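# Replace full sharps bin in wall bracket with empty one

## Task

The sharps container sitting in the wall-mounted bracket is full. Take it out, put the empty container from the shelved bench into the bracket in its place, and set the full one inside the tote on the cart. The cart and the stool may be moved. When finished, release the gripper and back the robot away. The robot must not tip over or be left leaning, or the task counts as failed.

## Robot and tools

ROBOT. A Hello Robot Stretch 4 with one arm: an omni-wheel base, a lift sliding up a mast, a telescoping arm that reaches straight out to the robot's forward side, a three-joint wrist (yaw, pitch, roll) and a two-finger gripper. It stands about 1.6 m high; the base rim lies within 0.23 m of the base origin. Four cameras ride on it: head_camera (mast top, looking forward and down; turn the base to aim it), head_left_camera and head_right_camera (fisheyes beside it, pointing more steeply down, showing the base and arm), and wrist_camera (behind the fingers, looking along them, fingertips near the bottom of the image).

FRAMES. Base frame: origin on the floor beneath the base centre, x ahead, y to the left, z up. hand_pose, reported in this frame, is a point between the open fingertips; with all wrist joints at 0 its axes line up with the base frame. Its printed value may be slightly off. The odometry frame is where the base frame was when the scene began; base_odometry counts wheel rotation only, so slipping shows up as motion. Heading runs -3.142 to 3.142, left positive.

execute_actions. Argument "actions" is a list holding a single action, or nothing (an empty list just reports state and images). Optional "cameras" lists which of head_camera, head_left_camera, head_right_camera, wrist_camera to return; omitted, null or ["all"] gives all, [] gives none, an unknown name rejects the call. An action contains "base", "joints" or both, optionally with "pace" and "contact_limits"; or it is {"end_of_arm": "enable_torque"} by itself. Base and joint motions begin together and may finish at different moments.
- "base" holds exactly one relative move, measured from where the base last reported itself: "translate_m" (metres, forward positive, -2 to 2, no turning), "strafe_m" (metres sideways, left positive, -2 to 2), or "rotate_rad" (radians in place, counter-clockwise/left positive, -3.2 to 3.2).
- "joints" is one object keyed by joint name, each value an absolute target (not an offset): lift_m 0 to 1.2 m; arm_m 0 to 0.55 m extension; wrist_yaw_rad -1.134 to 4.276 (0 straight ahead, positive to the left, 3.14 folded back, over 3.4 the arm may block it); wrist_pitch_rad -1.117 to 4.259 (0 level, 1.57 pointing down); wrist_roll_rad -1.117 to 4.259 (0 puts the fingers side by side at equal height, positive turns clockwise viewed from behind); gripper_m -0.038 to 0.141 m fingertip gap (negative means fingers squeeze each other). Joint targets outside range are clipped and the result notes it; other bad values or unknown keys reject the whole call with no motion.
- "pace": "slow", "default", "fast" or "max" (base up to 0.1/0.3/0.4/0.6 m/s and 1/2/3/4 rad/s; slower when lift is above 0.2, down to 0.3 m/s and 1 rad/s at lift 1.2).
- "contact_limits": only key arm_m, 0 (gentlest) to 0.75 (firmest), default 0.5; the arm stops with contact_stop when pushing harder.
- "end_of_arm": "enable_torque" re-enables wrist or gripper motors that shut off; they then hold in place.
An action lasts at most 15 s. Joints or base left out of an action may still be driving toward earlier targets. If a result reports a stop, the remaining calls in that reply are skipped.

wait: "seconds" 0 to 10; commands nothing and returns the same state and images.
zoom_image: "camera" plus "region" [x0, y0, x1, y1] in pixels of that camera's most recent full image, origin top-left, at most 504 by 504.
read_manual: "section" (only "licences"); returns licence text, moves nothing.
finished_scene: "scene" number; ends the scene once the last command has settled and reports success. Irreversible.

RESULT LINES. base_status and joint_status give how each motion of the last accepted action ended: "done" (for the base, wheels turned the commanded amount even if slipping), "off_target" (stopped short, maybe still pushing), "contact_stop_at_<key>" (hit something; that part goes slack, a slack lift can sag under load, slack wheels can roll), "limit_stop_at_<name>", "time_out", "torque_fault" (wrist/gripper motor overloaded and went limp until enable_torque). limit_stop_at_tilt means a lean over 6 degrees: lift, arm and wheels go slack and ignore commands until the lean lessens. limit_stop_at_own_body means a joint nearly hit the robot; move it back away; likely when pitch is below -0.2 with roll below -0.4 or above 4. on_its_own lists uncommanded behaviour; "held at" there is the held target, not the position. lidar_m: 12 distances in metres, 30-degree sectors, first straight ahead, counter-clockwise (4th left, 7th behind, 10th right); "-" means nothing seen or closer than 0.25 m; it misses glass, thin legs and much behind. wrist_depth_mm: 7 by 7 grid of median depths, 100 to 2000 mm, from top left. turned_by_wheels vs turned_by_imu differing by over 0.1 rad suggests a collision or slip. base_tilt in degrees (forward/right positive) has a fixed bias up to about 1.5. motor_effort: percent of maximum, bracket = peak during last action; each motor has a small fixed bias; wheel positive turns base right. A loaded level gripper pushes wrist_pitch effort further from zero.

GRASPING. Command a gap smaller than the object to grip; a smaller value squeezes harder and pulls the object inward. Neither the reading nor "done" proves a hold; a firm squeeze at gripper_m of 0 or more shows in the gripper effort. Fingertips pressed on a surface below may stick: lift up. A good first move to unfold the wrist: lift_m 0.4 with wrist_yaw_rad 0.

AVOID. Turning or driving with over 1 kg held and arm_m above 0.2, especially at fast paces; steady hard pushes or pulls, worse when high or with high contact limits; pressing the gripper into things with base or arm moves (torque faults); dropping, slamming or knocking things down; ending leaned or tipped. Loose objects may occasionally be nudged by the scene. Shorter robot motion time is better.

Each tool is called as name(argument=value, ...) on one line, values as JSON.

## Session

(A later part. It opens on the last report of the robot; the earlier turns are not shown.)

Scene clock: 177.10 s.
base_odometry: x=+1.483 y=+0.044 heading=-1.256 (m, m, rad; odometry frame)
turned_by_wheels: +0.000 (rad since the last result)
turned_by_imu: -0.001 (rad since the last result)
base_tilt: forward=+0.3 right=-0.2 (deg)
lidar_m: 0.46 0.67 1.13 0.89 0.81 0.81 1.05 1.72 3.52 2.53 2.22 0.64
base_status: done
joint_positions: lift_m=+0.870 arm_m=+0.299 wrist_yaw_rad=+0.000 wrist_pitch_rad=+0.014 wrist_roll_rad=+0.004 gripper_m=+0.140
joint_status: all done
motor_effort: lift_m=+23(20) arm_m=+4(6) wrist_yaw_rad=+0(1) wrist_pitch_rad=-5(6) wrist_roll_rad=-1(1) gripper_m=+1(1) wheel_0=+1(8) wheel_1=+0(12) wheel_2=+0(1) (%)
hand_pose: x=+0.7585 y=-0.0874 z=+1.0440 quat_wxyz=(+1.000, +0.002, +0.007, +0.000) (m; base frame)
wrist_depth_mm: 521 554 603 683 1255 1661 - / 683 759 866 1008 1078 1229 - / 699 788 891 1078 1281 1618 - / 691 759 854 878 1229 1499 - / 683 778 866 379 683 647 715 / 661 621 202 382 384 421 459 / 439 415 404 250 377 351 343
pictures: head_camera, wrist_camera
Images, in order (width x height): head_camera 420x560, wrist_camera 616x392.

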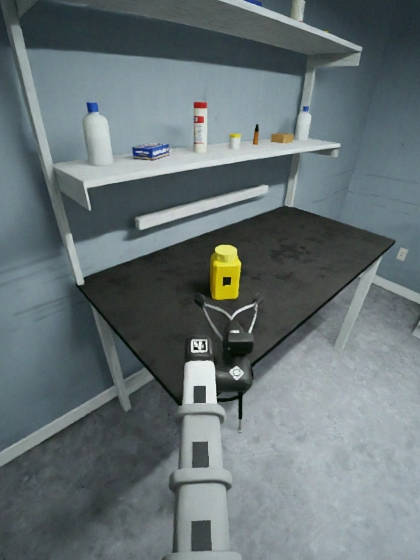

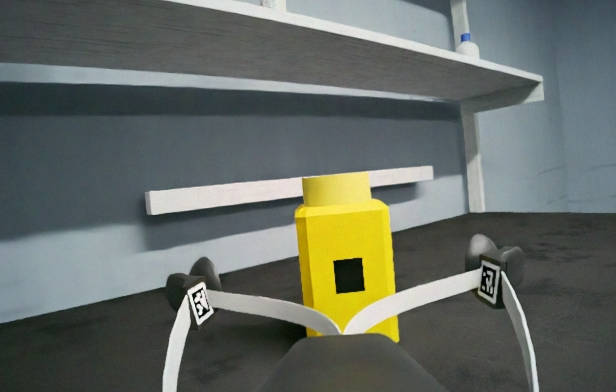

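execute_actions(actions=[{"base":{"strafe_m":-0.023},"joints":{"arm_m":0.4,"wrist_yaw_rad":0.08}}], cameras=["wrist_camera"])

Scene clock: 185.87 s.
base_odometry: x=+1.461 y=+0.037 heading=-1.256 (m, m, rad; odometry frame)
turned_by_wheels: +0.000 (rad since the last result)
turned_by_imu: -0.001 (rad since the last result)
base_tilt: forward=+0.4 right=-0.3 (deg)
lidar_m: 0.45 0.65 1.18 0.93 0.81 0.83 1.08 1.72 3.57 2.48 2.25 0.68
base_status: done
joint_positions: lift_m=+0.870 arm_m=+0.399 wrist_yaw_rad=+0.080 wrist_pitch_rad=+0.014 wrist_roll_rad=+0.004 gripper_m=+0.140
joint_status: all done
motor_effort: lift_m=+23(23) arm_m=+5(6) wrist_yaw_rad=-2(3) wrist_pitch_rad=-6(6) wrist_roll_rad=+0(1) gripper_m=+2(0) wheel_0=-1(8) wheel_1=+1(7) wheel_2=+0(0) (%)
hand_pose: x=+0.8646 y=-0.0641 z=+1.0440 quat_wxyz=(+0.999, +0.002, +0.007, +0.040) (m; base frame)
wrist_depth_mm: 521 559 597 621 668 820 1618 / 634 707 788 891 1008 1182 1118 / 634 699 788 917 1078 1281 1576 / 627 699 750 741 303 1281 1499 / 634 699 809 274 272 647 723 / 627 621 203 274 272 418 455 / 439 415 404 250 278 351 342
pictures: wrist_camera
Images, in order (width x height): wrist_camera 616x392.

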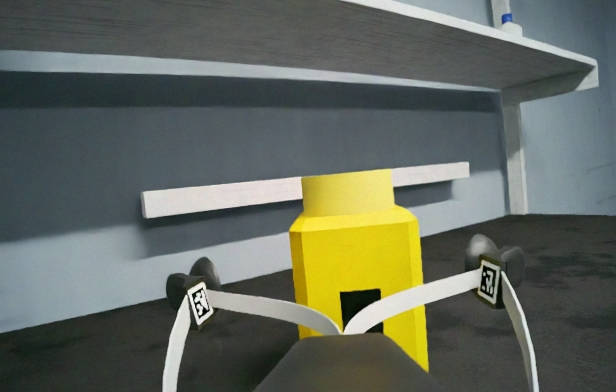

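execute_actions(actions=[{"base":{"strafe_m":-0.004},"joints":{"arm_m":0.489}}], cameras=["wrist_camera"])

execute_actions(actions=[{"joints":{"gripper_m":0.04}}], cameras=["wrist_camera"])

execute_actions(actions=[{"joints":{"lift_m":0.91}}], cameras=[])

execute_actions(actions=[{"joints":{"arm_m":0.0,"wrist_yaw_rad":0}}], cameras=["wrist_camera"])

Scene clock: 195.73 s.
base_odometry: x=+1.457 y=+0.036 heading=-1.256 (m, m, rad; odometry frame)
turned_by_wheels: +0.000 (rad since the last result)
turned_by_imu: -0.001 (rad since the last result)
base_tilt: forward=+0.4 right=-0.3 (deg)
lidar_m: 0.44 0.63 1.18 0.93 0.82 0.85 1.06 1.72 3.57 2.49 2.22 0.71
base_status: done
joint_positions: lift_m=+0.870 arm_m=+0.488 wrist_yaw_rad=+0.080 wrist_pitch_rad=+0.014 wrist_roll_rad=+0.004 gripper_m=+0.140
joint_status: all done
motor_effort: lift_m=+23(23) arm_m=+5(4) wrist_yaw_rad=-2(1) wrist_pitch_rad=-5(6) wrist_roll_rad=+0(2) gripper_m=+1(1) wheel_0=-1(11) wheel_1=+1(7) wheel_2=+0(0) (%)
hand_pose: x=+0.9536 y=-0.0641 z=+1.0440 quat_wxyz=(+0.999, +0.002, +0.007, +0.040) (m; base frame)
wrist_depth_mm: 539 554 597 615 654 707 854 / 585 640 723 831 960 1138 1060 / 580 640 732 842 960 1160 1464 / 580 609 691 195 208 1138 1397 / 580 634 715 186 183 640 723 / 574 603 198 185 183 418 455 / 439 418 404 147 185 351 342
pictures: wrist_camera
Images, in order (width x height): wrist_camera 616x392.

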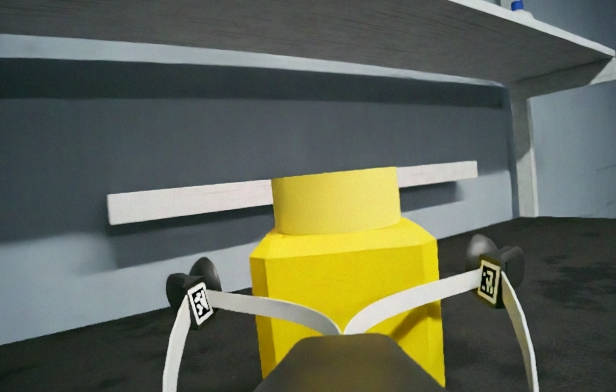

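Scene clock: 197.73 s.
base_odometry: x=+1.457 y=+0.036 heading=-1.256 (m, m, rad; odometry frame)
turned_by_wheels: +0.000 (rad since the last result)
turned_by_imu: +0.000 (rad since the last result)
base_tilt: forward=+0.4 right=-0.3 (deg)
lidar_m: 0.44 0.59 1.18 0.93 0.82 0.83 1.05 1.73 3.57 2.50 2.23 0.69
base_status: not commanded
joint_positions: lift_m=+0.870 arm_m=+0.488 wrist_yaw_rad=+0.080 wrist_pitch_rad=+0.014 wrist_roll_rad=+0.004 gripper_m=+0.040
joint_status: all done
motor_effort: lift_m=+23(23) arm_m=+5(5) wrist_yaw_rad=+0(1) wrist_pitch_rad=-6(5) wrist_roll_rad=-2(1) gripper_m=-21(23) wheel_0=-1(1) wheel_1=+1(1) wheel_2=+0(0) (%)
hand_pose: x=+0.9536 y=-0.0641 z=+1.0440 quat_wxyz=(+0.999, +0.002, +0.007, +0.040) (m; base frame)
wrist_depth_mm: 539 559 591 615 661 699 842 / 580 647 732 831 946 1118 1098 / 574 640 715 842 976 1182 1430 / 585 609 691 177 186 1182 1397 / 580 640 707 171 166 778 723 / 569 621 185 167 166 178 442 / 439 399 402 122 165 343 336
pictures: wrist_camera
Images, in order (width x height): wrist_camera 616x392.

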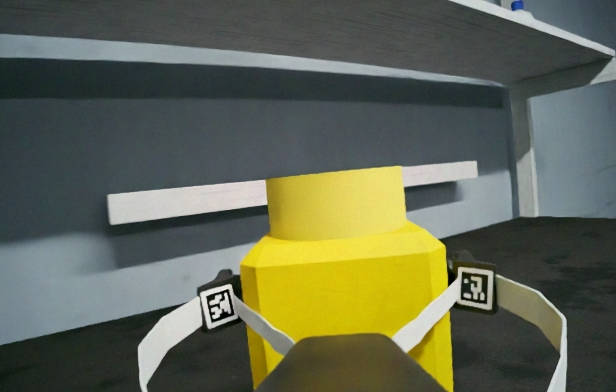

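Scene clock: 198.73 s.
base_odometry: x=+1.457 y=+0.036 heading=-1.256 (m, m, rad; odometry frame)
turned_by_wheels: +0.000 (rad since the last result)
turned_by_imu: +0.000 (rad since the last result)
base_tilt: forward=+0.4 right=-0.2 (deg)
lidar_m: 0.45 0.60 1.20 0.93 0.82 0.81 1.07 1.70 3.58 2.49 2.24 0.65
base_status: not commanded
joint_positions: lift_m=+0.910 arm_m=+0.488 wrist_yaw_rad=+0.080 wrist_pitch_rad=+0.016 wrist_roll_rad=+0.004 gripper_m=+0.040
joint_status: all done
motor_effort: lift_m=+23(22) arm_m=+5(5) wrist_yaw_rad=-1(0) wrist_pitch_rad=-11(11) wrist_roll_rad=-1(0) gripper_m=-21(20) wheel_0=-1(1) wheel_1=+1(1) wheel_2=+0(0) (%)
hand_pose: x=+0.9536 y=-0.0641 z=+1.0835 quat_wxyz=(+0.999, +0.002, +0.008, +0.040) (m; base frame)
wrist_depth_mm: 445 473 504 521 564 668 1464 / 574 634 715 798 931 1008 1042 / 580 654 723 842 976 1182 1464 / 574 627 699 176 186 1182 1464 / 574 621 691 171 166 931 854 / 585 627 185 167 165 178 539 / 554 477 484 122 166 418 404
pictures: none
No camera images: the call's "cameras" was empty. Leave "cameras" out to get every camera's image.

Scene clock: 201.23 s.
base_odometry: x=+1.457 y=+0.036 heading=-1.256 (m, m, rad; odometry frame)
turned_by_wheels: +0.000 (rad since the last result)
turned_by_imu: +0.000 (rad since the last result)
base_tilt: forward=+0.4 right=-0.2 (deg)
lidar_m: 0.40 0.60 1.18 0.93 0.81 0.82 1.08 1.71 3.54 2.48 2.23 0.42
base_status: not commanded
joint_positions: lift_m=+0.910 arm_m=+0.003 wrist_yaw_rad=+0.000 wrist_pitch_rad=+0.016 wrist_roll_rad=+0.004 gripper_m=+0.040
joint_status: all done
joint sent to its limit — the command would take arm_m past its lower limit, so that joint was sent only as far as its limit.
motor_effort: lift_m=+24(24) arm_m=-5(5) wrist_yaw_rad=+1(8) wrist_pitch_rad=-13(12) wrist_roll_rad=+0(1) gripper_m=-22(23) wheel_0=-1(1) wheel_1=+1(1) wheel_2=+0(0) (%)
hand_pose: x=+0.4621 y=-0.0874 z=+1.0834 quat_wxyz=(+1.000, +0.002, +0.008, +0.000) (m; base frame)
wrist_depth_mm: 891 991 1160 1366 1618 - - / 878 798 976 1138 1537 - - / 878 1008 1160 1336 1576 - - / 866 1008 1160 176 186 1983 - / 878 991 1118 171 166 960 904 / 891 759 185 168 165 178 - / 891 496 488 122 165 1863 -
pictures: wrist_camera
Images, in order (width x height): wrist_camera 616x392.

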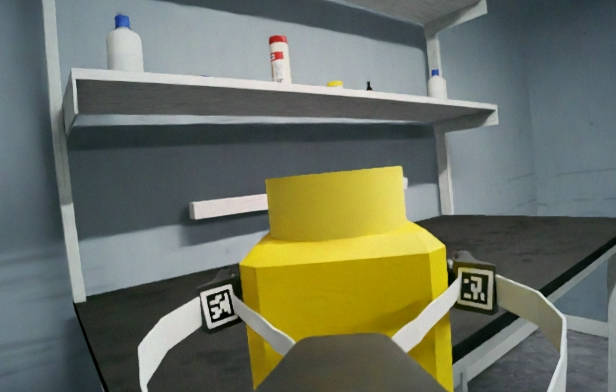

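execute_actions(actions=[{"base":{"rotate_rad":-2.263}}], cameras=[])

execute_actions(actions=[{"base":{"translate_m":0.74},"joints":{"lift_m":0.56},"pace":"fast"}], cameras=[])

execute_actions(actions=[{"base":{"translate_m":2.0},"pace":"max"}], cameras=[])

execute_actions(actions=[{"base":{"rotate_rad":-0.229}}], cameras=["head_camera","wrist_camera"])

Scene clock: 217.30 s.
base_odometry: x=+1.457 y=+0.036 heading=+2.765 (m, m, rad; odometry frame)
turned_by_wheels: -2.262 (rad since the last result)
turned_by_imu: -2.225 (rad since the last result)
base_tilt: forward=+0.4 right=-0.3 (deg)
lidar_m: 0.39 2.75 2.27 0.87 0.46 0.47 1.17 0.95 0.82 0.81 1.00 0.42
base_status: done
joint_positions: lift_m=+0.910 arm_m=+0.003 wrist_yaw_rad=+0.000 wrist_pitch_rad=+0.016 wrist_roll_rad=+0.004 gripper_m=+0.040
joint_status: not commanded
motor_effort: lift_m=+23(24) arm_m=-5(5) wrist_yaw_rad=+1(1) wrist_pitch_rad=-12(11) wrist_roll_rad=-1(1) gripper_m=-21(19) wheel_0=+3(6) wheel_1=+2(8) wheel_2=+2(7) (%)
hand_pose: x=+0.4621 y=-0.0875 z=+1.0835 quat_wxyz=(+1.000, +0.002, +0.008, +0.000) (m; base frame)
wrist_depth_mm: - - - - - - 1921 / - - - - - - 1921 / - - - - - - - / - - - 176 186 - - / - - - 170 166 - 1397 / - - 185 167 165 177 1499 / - - - 122 165 - 1430
pictures: none
No camera images: the call's "cameras" was empty. Leave "cameras" out to get every camera's image.

Scene clock: 220.70 s.
base_odometry: x=+0.769 y=+0.308 heading=+2.765 (m, m, rad; odometry frame)
turned_by_wheels: +0.001 (rad since the last result)
turned_by_imu: +0.001 (rad since the last result)
base_tilt: forward=+0.4 right=-0.3 (deg)
lidar_m: 0.38 3.14 2.11 2.09 1.35 1.08 1.90 1.21 1.01 1.00 1.11 1.12
base_status: done
joint_positions: lift_m=+0.560 arm_m=+0.003 wrist_yaw_rad=+0.000 wrist_pitch_rad=+0.016 wrist_roll_rad=+0.004 gripper_m=+0.040
joint_status: all done
motor_effort: lift_m=+19(20) arm_m=-5(5) wrist_yaw_rad=+0(0) wrist_pitch_rad=-11(12) wrist_roll_rad=-1(1) gripper_m=-20(21) wheel_0=+1(7) wheel_1=+3(7) wheel_2=+2(11) (%)
hand_pose: x=+0.4621 y=-0.0875 z=+0.7338 quat_wxyz=(+1.000, +0.002, +0.008, +0.000) (m; base frame)
wrist_depth_mm: - - - - - - - / - - - - - - - / - - - - - - - / - - - 175 186 - - / - - - 170 166 - - / - - 185 167 165 178 1863 / 1921 1708 1708 122 165 1464 1430
pictures: none
No camera images: the call's "cameras" was empty. Leave "cameras" out to get every camera's image.

Scene clock: 226.27 s.
base_odometry: x=-1.091 y=+1.043 heading=+2.765 (m, m, rad; odometry frame)
turned_by_wheels: +0.000 (rad since the last result)
turned_by_imu: +0.001 (rad since the last result)
base_tilt: forward=+0.4 right=-0.3 (deg)
lidar_m: 0.37 0.96 1.65 2.19 1.97 3.16 3.20 1.22 1.14 1.41 1.05 0.76
base_status: done
joint_positions: lift_m=+0.560 arm_m=+0.003 wrist_yaw_rad=+0.000 wrist_pitch_rad=+0.016 wrist_roll_rad=+0.004 gripper_m=+0.040
joint_status: not commanded
motor_effort: lift_m=+20(20) arm_m=-4(5) wrist_yaw_rad=+0(1) wrist_pitch_rad=-11(11) wrist_roll_rad=-1(0) gripper_m=-21(18) wheel_0=+2(7) wheel_1=+1(7) wheel_2=+0(13) (%)
hand_pose: x=+0.4621 y=-0.0874 z=+0.7337 quat_wxyz=(+1.000, +0.002, +0.008, +0.000) (m; base frame)
wrist_depth_mm: 809 741 691 647 609 574 549 / 809 759 707 654 621 580 554 / 831 778 707 661 621 585 559 / 831 768 723 176 186 591 564 / 831 778 715 170 165 591 569 / 866 798 185 168 165 177 569 / 866 809 741 122 166 603 585
pictures: none
No camera images: the call's "cameras" was empty. Leave "cameras" out to get every camera's image.

Scene clock: 227.23 s.
base_odometry: x=-1.091 y=+1.043 heading=+2.537 (m, m, rad; odometry frame)
turned_by_wheels: -0.228 (rad since the last result)
turned_by_imu: -0.225 (rad since the last result)
base_tilt: forward=+0.3 right=-0.3 (deg)
lidar_m: 0.38 0.88 1.22 2.26 1.98 2.36 3.90 2.05 1.17 1.38 1.24 0.90
base_status: done
joint_positions: lift_m=+0.560 arm_m=+0.003 wrist_yaw_rad=+0.000 wrist_pitch_rad=+0.016 wrist_roll_rad=+0.004 gripper_m=+0.040
joint_status: not commanded
motor_effort: lift_m=+20(20) arm_m=-5(5) wrist_yaw_rad=+0(1) wrist_pitch_rad=-11(11) wrist_roll_rad=-1(1) gripper_m=-22(22) wheel_0=+4(8) wheel_1=+3(7) wheel_2=+0(7) (%)
hand_pose: x=+0.4621 y=-0.0875 z=+0.7337 quat_wxyz=(+1.000, +0.002, +0.008, +0.000) (m; base frame)
wrist_depth_mm: 661 661 647 647 640 627 634 / 676 668 661 654 647 647 634 / 683 668 668 668 647 647 634 / 683 676 668 176 185 647 647 / 683 676 668 171 166 654 654 / 699 676 185 167 165 178 647 / 699 691 683 122 166 668 654
pictures: head_camera, wrist_camera
Images, in order (width x height): head_camera 420x560, wrist_camera 616x392.

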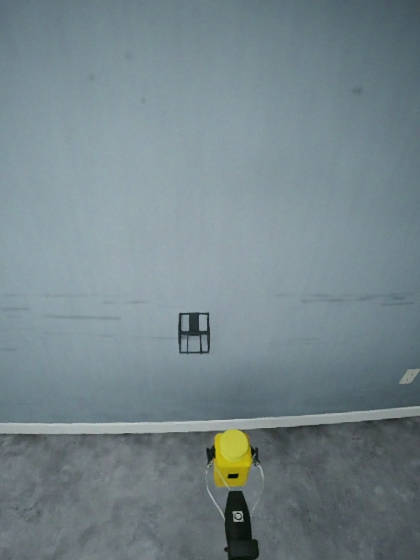

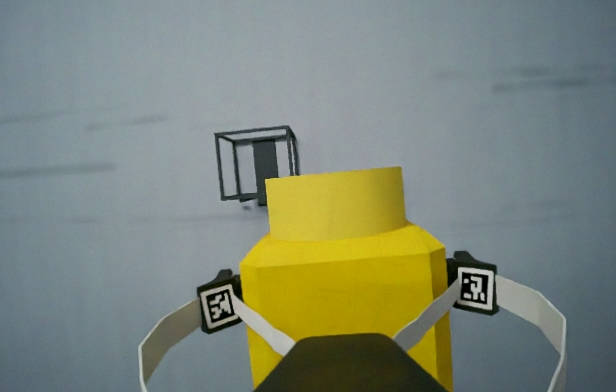

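execute_actions(actions=[{"base":{"rotate_rad":0.046}}], cameras=[])

execute_actions(actions=[{"base":{"strafe_m":0.077},"joints":{"arm_m":0.25}}], cameras=["wrist_camera"])

Scene clock: 234.23 s.
base_odometry: x=-1.091 y=+1.043 heading=+2.583 (m, m, rad; odometry frame)
turned_by_wheels: +0.046 (rad since the last result)
turned_by_imu: +0.044 (rad since the last result)
base_tilt: forward=+0.3 right=-0.3 (deg)
lidar_m: 0.39 0.89 1.31 2.24 1.97 2.48 3.82 1.41 1.16 1.40 1.21 0.88
base_status: done
joint_positions: lift_m=+0.560 arm_m=+0.003 wrist_yaw_rad=+0.000 wrist_pitch_rad=+0.016 wrist_roll_rad=+0.004 gripper_m=+0.040
joint_status: not commanded
motor_effort: lift_m=+20(20) arm_m=-4(5) wrist_yaw_rad=-1(1) wrist_pitch_rad=-11(12) wrist_roll_rad=+1(1) gripper_m=-23(21) wheel_0=-4(4) wheel_1=-2(4) wheel_2=+0(5) (%)
hand_pose: x=+0.4621 y=-0.0874 z=+0.7337 quat_wxyz=(+1.000, +0.002, +0.008, +0.000) (m; base frame)
wrist_depth_mm: 683 668 661 640 634 615 615 / 691 668 661 654 640 627 609 / 699 683 668 654 640 627 627 / 699 683 676 176 186 634 627 / 715 691 683 171 166 634 634 / 723 699 185 167 165 177 634 / 732 707 699 122 166 647 634
pictures: none
No camera images: the call's "cameras" was empty. Leave "cameras" out to get every camera's image.

Scene clock: 236.10 s.
base_odometry: x=-1.132 y=+0.977 heading=+2.583 (m, m, rad; odometry frame)
turned_by_wheels: +0.000 (rad since the last result)
turned_by_imu: +0.000 (rad since the last result)
base_tilt: forward=+0.3 right=-0.3 (deg)
lidar_m: 0.63 0.91 1.30 2.18 1.89 2.38 3.85 2.08 1.21 1.50 1.19 0.89
base_status: done
joint_positions: lift_m=+0.560 arm_m=+0.249 wrist_yaw_rad=+0.000 wrist_pitch_rad=+0.016 wrist_roll_rad=+0.004 gripper_m=+0.040
joint_status: all done
motor_effort: lift_m=+19(20) arm_m=+5(3) wrist_yaw_rad=+0(1) wrist_pitch_rad=-10(11) wrist_roll_rad=-1(0) gripper_m=-23(20) wheel_0=+1(8) wheel_1=+0(8) wheel_2=+0(1) (%)
hand_pose: x=+0.7085 y=-0.0874 z=+0.7338 quat_wxyz=(+1.000, +0.002, +0.008, +0.000) (m; base frame)
wrist_depth_mm: 427 418 407 404 394 387 379 / 430 424 413 402 394 389 379 / 436 427 418 404 399 392 387 / 442 430 421 176 185 397 389 / 445 436 424 171 166 397 392 / 449 436 185 167 165 177 392 / 452 439 430 122 166 402 394
pictures: wrist_camera
Images, in order (width x height): wrist_camera 616x392.

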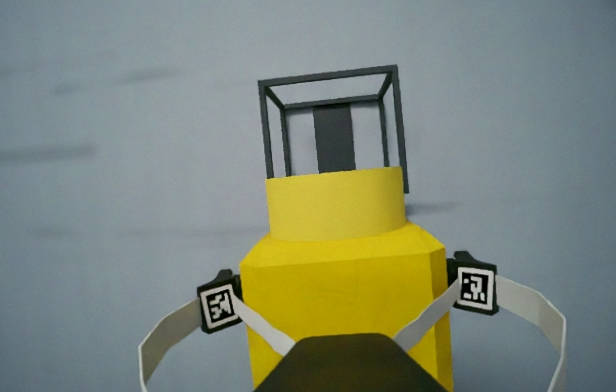

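execute_actions(actions=[{"base":{"strafe_m":-0.004},"joints":{"lift_m":0.87},"pace":"fast"}], cameras=[])

execute_actions(actions=[{"joints":{"arm_m":0.388}}], cameras=[])

execute_actions(actions=[{"joints":{"lift_m":0.80},"pace":"slow"}], cameras=["wrist_camera"])

Scene clock: 245.73 s.
base_odometry: x=-1.130 y=+0.981 heading=+2.583 (m, m, rad; odometry frame)
turned_by_wheels: +0.000 (rad since the last result)
turned_by_imu: +0.000 (rad since the last result)
base_tilt: forward=+0.3 right=-0.3 (deg)
lidar_m: 0.66 0.91 1.30 2.19 1.91 2.37 3.84 2.09 1.20 1.47 1.21 0.89
base_status: done
joint_positions: lift_m=+0.870 arm_m=+0.249 wrist_yaw_rad=+0.000 wrist_pitch_rad=+0.016 wrist_roll_rad=+0.004 gripper_m=+0.040
joint_status: all done
motor_effort: lift_m=+23(25) arm_m=+5(5) wrist_yaw_rad=+0(3) wrist_pitch_rad=-11(11) wrist_roll_rad=+1(0) gripper_m=-19(23) wheel_0=+0(9) wheel_1=+2(8) wheel_2=+0(0) (%)
hand_pose: x=+0.7085 y=-0.0874 z=+1.0434 quat_wxyz=(+1.000, +0.002, +0.008, +0.000) (m; base frame)
wrist_depth_mm: 430 421 407 402 394 389 379 / 433 421 415 407 397 389 382 / 439 427 415 410 399 392 387 / 436 430 421 176 186 394 387 / 445 433 424 170 165 397 392 / 445 439 185 167 166 178 392 / 455 442 430 122 166 407 399
pictures: none
No camera images: the call's "cameras" was empty. Leave "cameras" out to get every camera's image.

Scene clock: 247.20 s.
base_odometry: x=-1.130 y=+0.981 heading=+2.583 (m, m, rad; odometry frame)
turned_by_wheels: +0.000 (rad since the last result)
turned_by_imu: +0.000 (rad since the last result)
base_tilt: forward=+0.4 right=-0.3 (deg)
lidar_m: 0.76 0.91 1.26 2.18 1.91 2.41 3.83 2.07 1.21 1.49 1.22 0.88
base_status: not commanded
joint_positions: lift_m=+0.870 arm_m=+0.387 wrist_yaw_rad=+0.000 wrist_pitch_rad=+0.016 wrist_roll_rad=+0.004 gripper_m=+0.040
joint_status: all done
motor_effort: lift_m=+23(24) arm_m=+5(4) wrist_yaw_rad=+0(1) wrist_pitch_rad=-11(12) wrist_roll_rad=-1(0) gripper_m=-20(21) wheel_0=+0(0) wheel_1=+2(2) wheel_2=+0(0) (%)
hand_pose: x=+0.8465 y=-0.0874 z=+1.0434 quat_wxyz=(+1.000, +0.002, +0.008, +0.000) (m; base frame)
wrist_depth_mm: 282 276 268 266 259 254 252 / 283 279 273 267 263 256 253 / 287 282 274 270 265 259 255 / 290 285 277 176 185 260 256 / 293 286 278 170 166 262 257 / 294 290 185 167 165 178 258 / 298 293 283 122 165 267 -
pictures: none
No camera images: the call's "cameras" was empty. Leave "cameras" out to get every camera's image.

Scene clock: 248.67 s.
base_odometry: x=-1.130 y=+0.981 heading=+2.583 (m, m, rad; odometry frame)
turned_by_wheels: +0.000 (rad since the last result)
turned_by_imu: +0.000 (rad since the last result)
base_tilt: forward=+0.4 right=-0.3 (deg)
lidar_m: 0.76 0.90 1.30 2.16 1.90 2.40 3.87 2.10 1.22 1.46 1.24 0.88
base_status: not commanded
joint_positions: lift_m=+0.800 arm_m=+0.387 wrist_yaw_rad=+0.000 wrist_pitch_rad=+0.015 wrist_roll_rad=+0.004 gripper_m=+0.040
joint_status: all done
motor_effort: lift_m=+18(20) arm_m=+5(5) wrist_yaw_rad=+0(2) wrist_pitch_rad=-11(11) wrist_roll_rad=+0(0) gripper_m=-23(21) wheel_0=+0(0) wheel_1=+2(2) wheel_2=+0(0) (%)
hand_pose: x=+0.8465 y=-0.0874 z=+0.9740 quat_wxyz=(+1.000, +0.002, +0.008, +0.000) (m; base frame)
wrist_depth_mm: 281 278 271 265 262 255 250 / 285 277 273 267 262 256 253 / 286 282 276 271 264 258 254 / 289 285 277 176 185 260 256 / 291 285 278 171 166 262 257 / 294 290 183 168 166 178 258 / 297 291 283 122 166 267 263
pictures: wrist_camera
Images, in order (width x height): wrist_camera 616x392.

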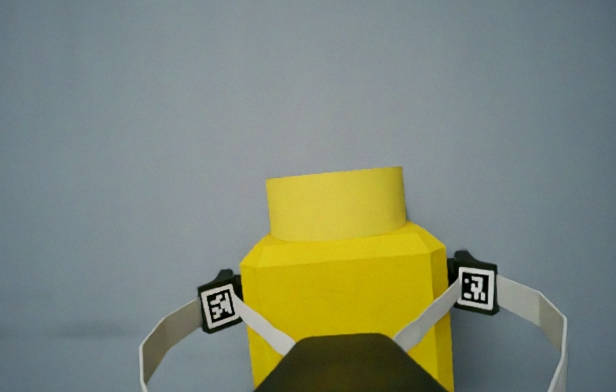

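execute_actions(actions=[{"joints":{"lift_m":0.731},"pace":"slow"}], cameras=["wrist_camera"])

execute_actions(actions=[{"joints":{"gripper_m":0.075,"arm_m":0.376},"pace":"slow"}], cameras=[])

execute_actions(actions=[{"joints":{"gripper_m":0.14}}], cameras=["wrist_camera"])

execute_actions(actions=[{"base":{"translate_m":-0.2},"joints":{"arm_m":0.0}}], cameras=["head_right_camera","wrist_camera"])

Scene clock: 257.40 s.
base_odometry: x=-1.130 y=+0.981 heading=+2.583 (m, m, rad; odometry frame)
turned_by_wheels: +0.000 (rad since the last result)
turned_by_imu: -0.001 (rad since the last result)
base_tilt: forward=+0.4 right=-0.3 (deg)
lidar_m: 0.77 0.91 1.30 2.18 1.92 2.38 3.81 2.11 1.23 1.48 1.20 0.90
base_status: not commanded
joint_positions: lift_m=+0.731 arm_m=+0.387 wrist_yaw_rad=+0.000 wrist_pitch_rad=+0.015 wrist_roll_rad=+0.004 gripper_m=+0.040
joint_status: all done
motor_effort: lift_m=+18(15) arm_m=+5(5) wrist_yaw_rad=+0(2) wrist_pitch_rad=-9(10) wrist_roll_rad=-1(0) gripper_m=-22(21) wheel_0=+0(0) wheel_1=+2(2) wheel_2=+0(0) (%)
hand_pose: x=+0.8465 y=-0.0874 z=+0.9050 quat_wxyz=(+1.000, +0.002, +0.008, +0.000) (m; base frame)
wrist_depth_mm: 282 277 270 265 260 253 252 / 283 277 272 267 262 257 254 / 287 281 274 268 264 259 254 / 290 283 277 176 185 262 255 / 293 286 279 171 166 262 258 / 296 289 183 168 165 177 259 / 298 290 285 122 165 265 264
pictures: wrist_camera
Images, in order (width x height): wrist_camera 616x392.

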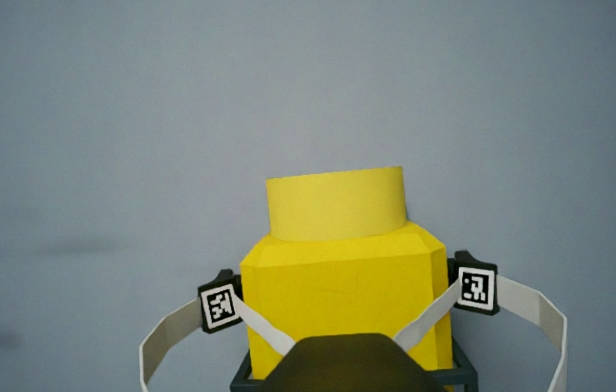

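Scene clock: 259.03 s.
base_odometry: x=-1.130 y=+0.981 heading=+2.583 (m, m, rad; odometry frame)
turned_by_wheels: +0.000 (rad since the last result)
turned_by_imu: +0.000 (rad since the last result)
base_tilt: forward=+0.4 right=-0.3 (deg)
lidar_m: 0.77 0.90 1.30 2.18 1.91 2.38 3.85 2.09 1.22 1.48 1.18 0.88
base_status: not commanded
joint_positions: lift_m=+0.731 arm_m=+0.377 wrist_yaw_rad=-0.001 wrist_pitch_rad=+0.015 wrist_roll_rad=+0.004 gripper_m=+0.075
joint_status: all done
motor_effort: lift_m=+18(18) arm_m=-5(6) wrist_yaw_rad=+2(3) wrist_pitch_rad=-9(10) wrist_roll_rad=-1(1) gripper_m=-10(21) wheel_0=+0(0) wheel_1=+2(2) wheel_2=+0(0) (%)
hand_pose: x=+0.8361 y=-0.0877 z=+0.9051 quat_wxyz=(+1.000, +0.002, +0.008, +0.000) (m; base frame)
wrist_depth_mm: 293 286 281 274 272 264 259 / 294 290 283 278 272 267 264 / 297 291 285 279 273 270 265 / 301 294 287 189 203 270 266 / 301 298 290 181 178 271 268 / 304 298 197 180 178 193 271 / 309 303 294 126 177 276 -
pictures: none
No camera images: the call's "cameras" was empty. Leave "cameras" out to get every camera's image.

Scene clock: 260.70 s.
base_odometry: x=-1.130 y=+0.981 heading=+2.583 (m, m, rad; odometry frame)
turned_by_wheels: +0.000 (rad since the last result)
turned_by_imu: +0.000 (rad since the last result)
base_tilt: forward=+0.4 right=-0.3 (deg)
lidar_m: 0.77 0.89 1.26 2.18 1.91 2.36 3.85 2.06 1.21 1.48 1.18 0.88
base_status: not commanded
joint_positions: lift_m=+0.731 arm_m=+0.377 wrist_yaw_rad=-0.001 wrist_pitch_rad=+0.013 wrist_roll_rad=+0.004 gripper_m=+0.140
joint_status: all done
motor_effort: lift_m=+18(18) arm_m=-5(5) wrist_yaw_rad=+3(3) wrist_pitch_rad=-4(9) wrist_roll_rad=+0(0) gripper_m=+1(10) wheel_0=+0(0) wheel_1=+2(2) wheel_2=+0(1) (%)
hand_pose: x=+0.8361 y=-0.0877 z=+0.9055 quat_wxyz=(+1.000, +0.002, +0.007, +0.000) (m; base frame)
wrist_depth_mm: 293 287 281 276 270 266 260 / 294 291 283 278 273 267 262 / 298 291 286 279 276 270 263 / 301 294 289 191 199 271 267 / 304 297 289 181 178 270 270 / 306 298 198 178 176 273 271 / 310 303 296 145 176 274 273
pictures: wrist_camera
Images, in order (width x height): wrist_camera 616x392.

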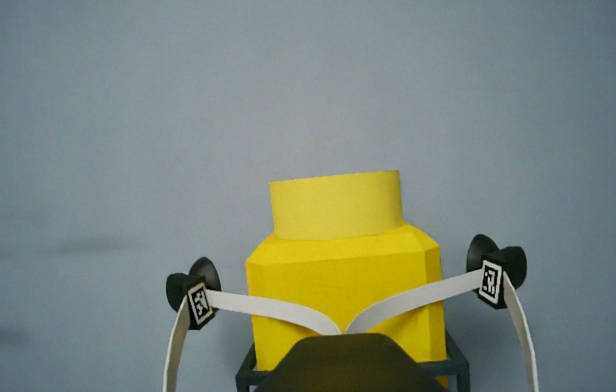

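Scene clock: 262.93 s.
base_odometry: x=-0.960 y=+0.875 heading=+2.582 (m, m, rad; odometry frame)
turned_by_wheels: +0.000 (rad since the last result)
turned_by_imu: -0.001 (rad since the last result)
base_tilt: forward=+0.4 right=-0.3 (deg)
lidar_m: 0.96 1.12 1.59 2.21 1.82 2.40 3.61 2.09 1.11 1.47 1.50 1.08
base_status: done
joint_positions: lift_m=+0.731 arm_m=+0.003 wrist_yaw_rad=+0.000 wrist_pitch_rad=+0.014 wrist_roll_rad=+0.004 gripper_m=+0.140
joint_status: all done
joint sent to its limit — the command would take arm_m past its lower limit, so that joint was sent only as far as its limit.
motor_effort: lift_m=+18(18) arm_m=-5(4) wrist_yaw_rad=+0(1) wrist_pitch_rad=-6(6) wrist_roll_rad=-1(0) gripper_m=+2(2) wheel_0=-2(9) wheel_1=-3(9) wheel_2=+0(10) (%)
hand_pose: x=+0.4621 y=-0.0875 z=+0.9053 quat_wxyz=(+1.000, +0.002, +0.007, +0.000) (m; base frame)
wrist_depth_mm: 904 891 866 842 831 820 798 / 904 878 866 866 831 820 798 / 917 904 878 854 842 820 798 / 931 891 878 878 854 831 820 / 931 917 891 866 854 842 820 / 946 917 203 878 866 842 820 / 946 917 904 500 854 842 854
pictures: head_right_camera, wrist_camera
Images, in order (width x height): head_right_camera 420x672, wrist_camera 616x392.

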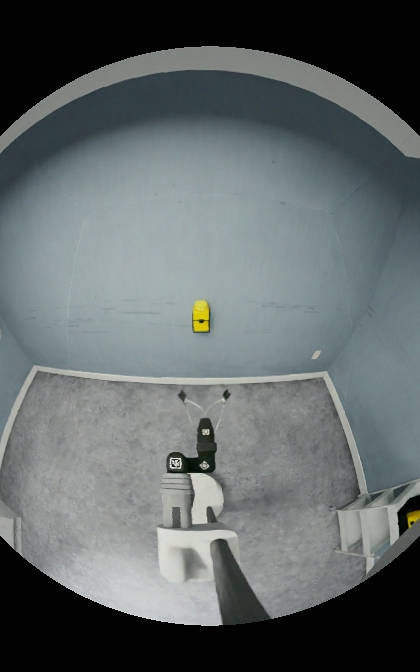

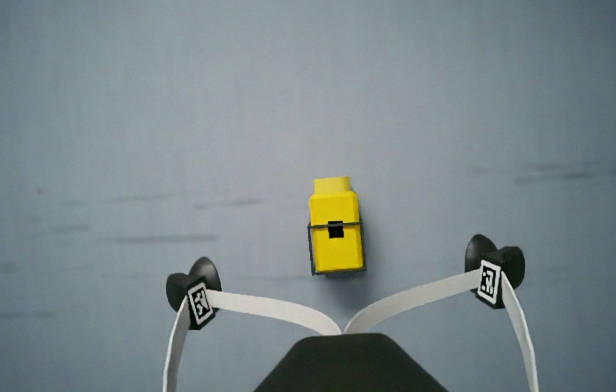

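finished_scene(scene=2)

The scene is finished: the task was done.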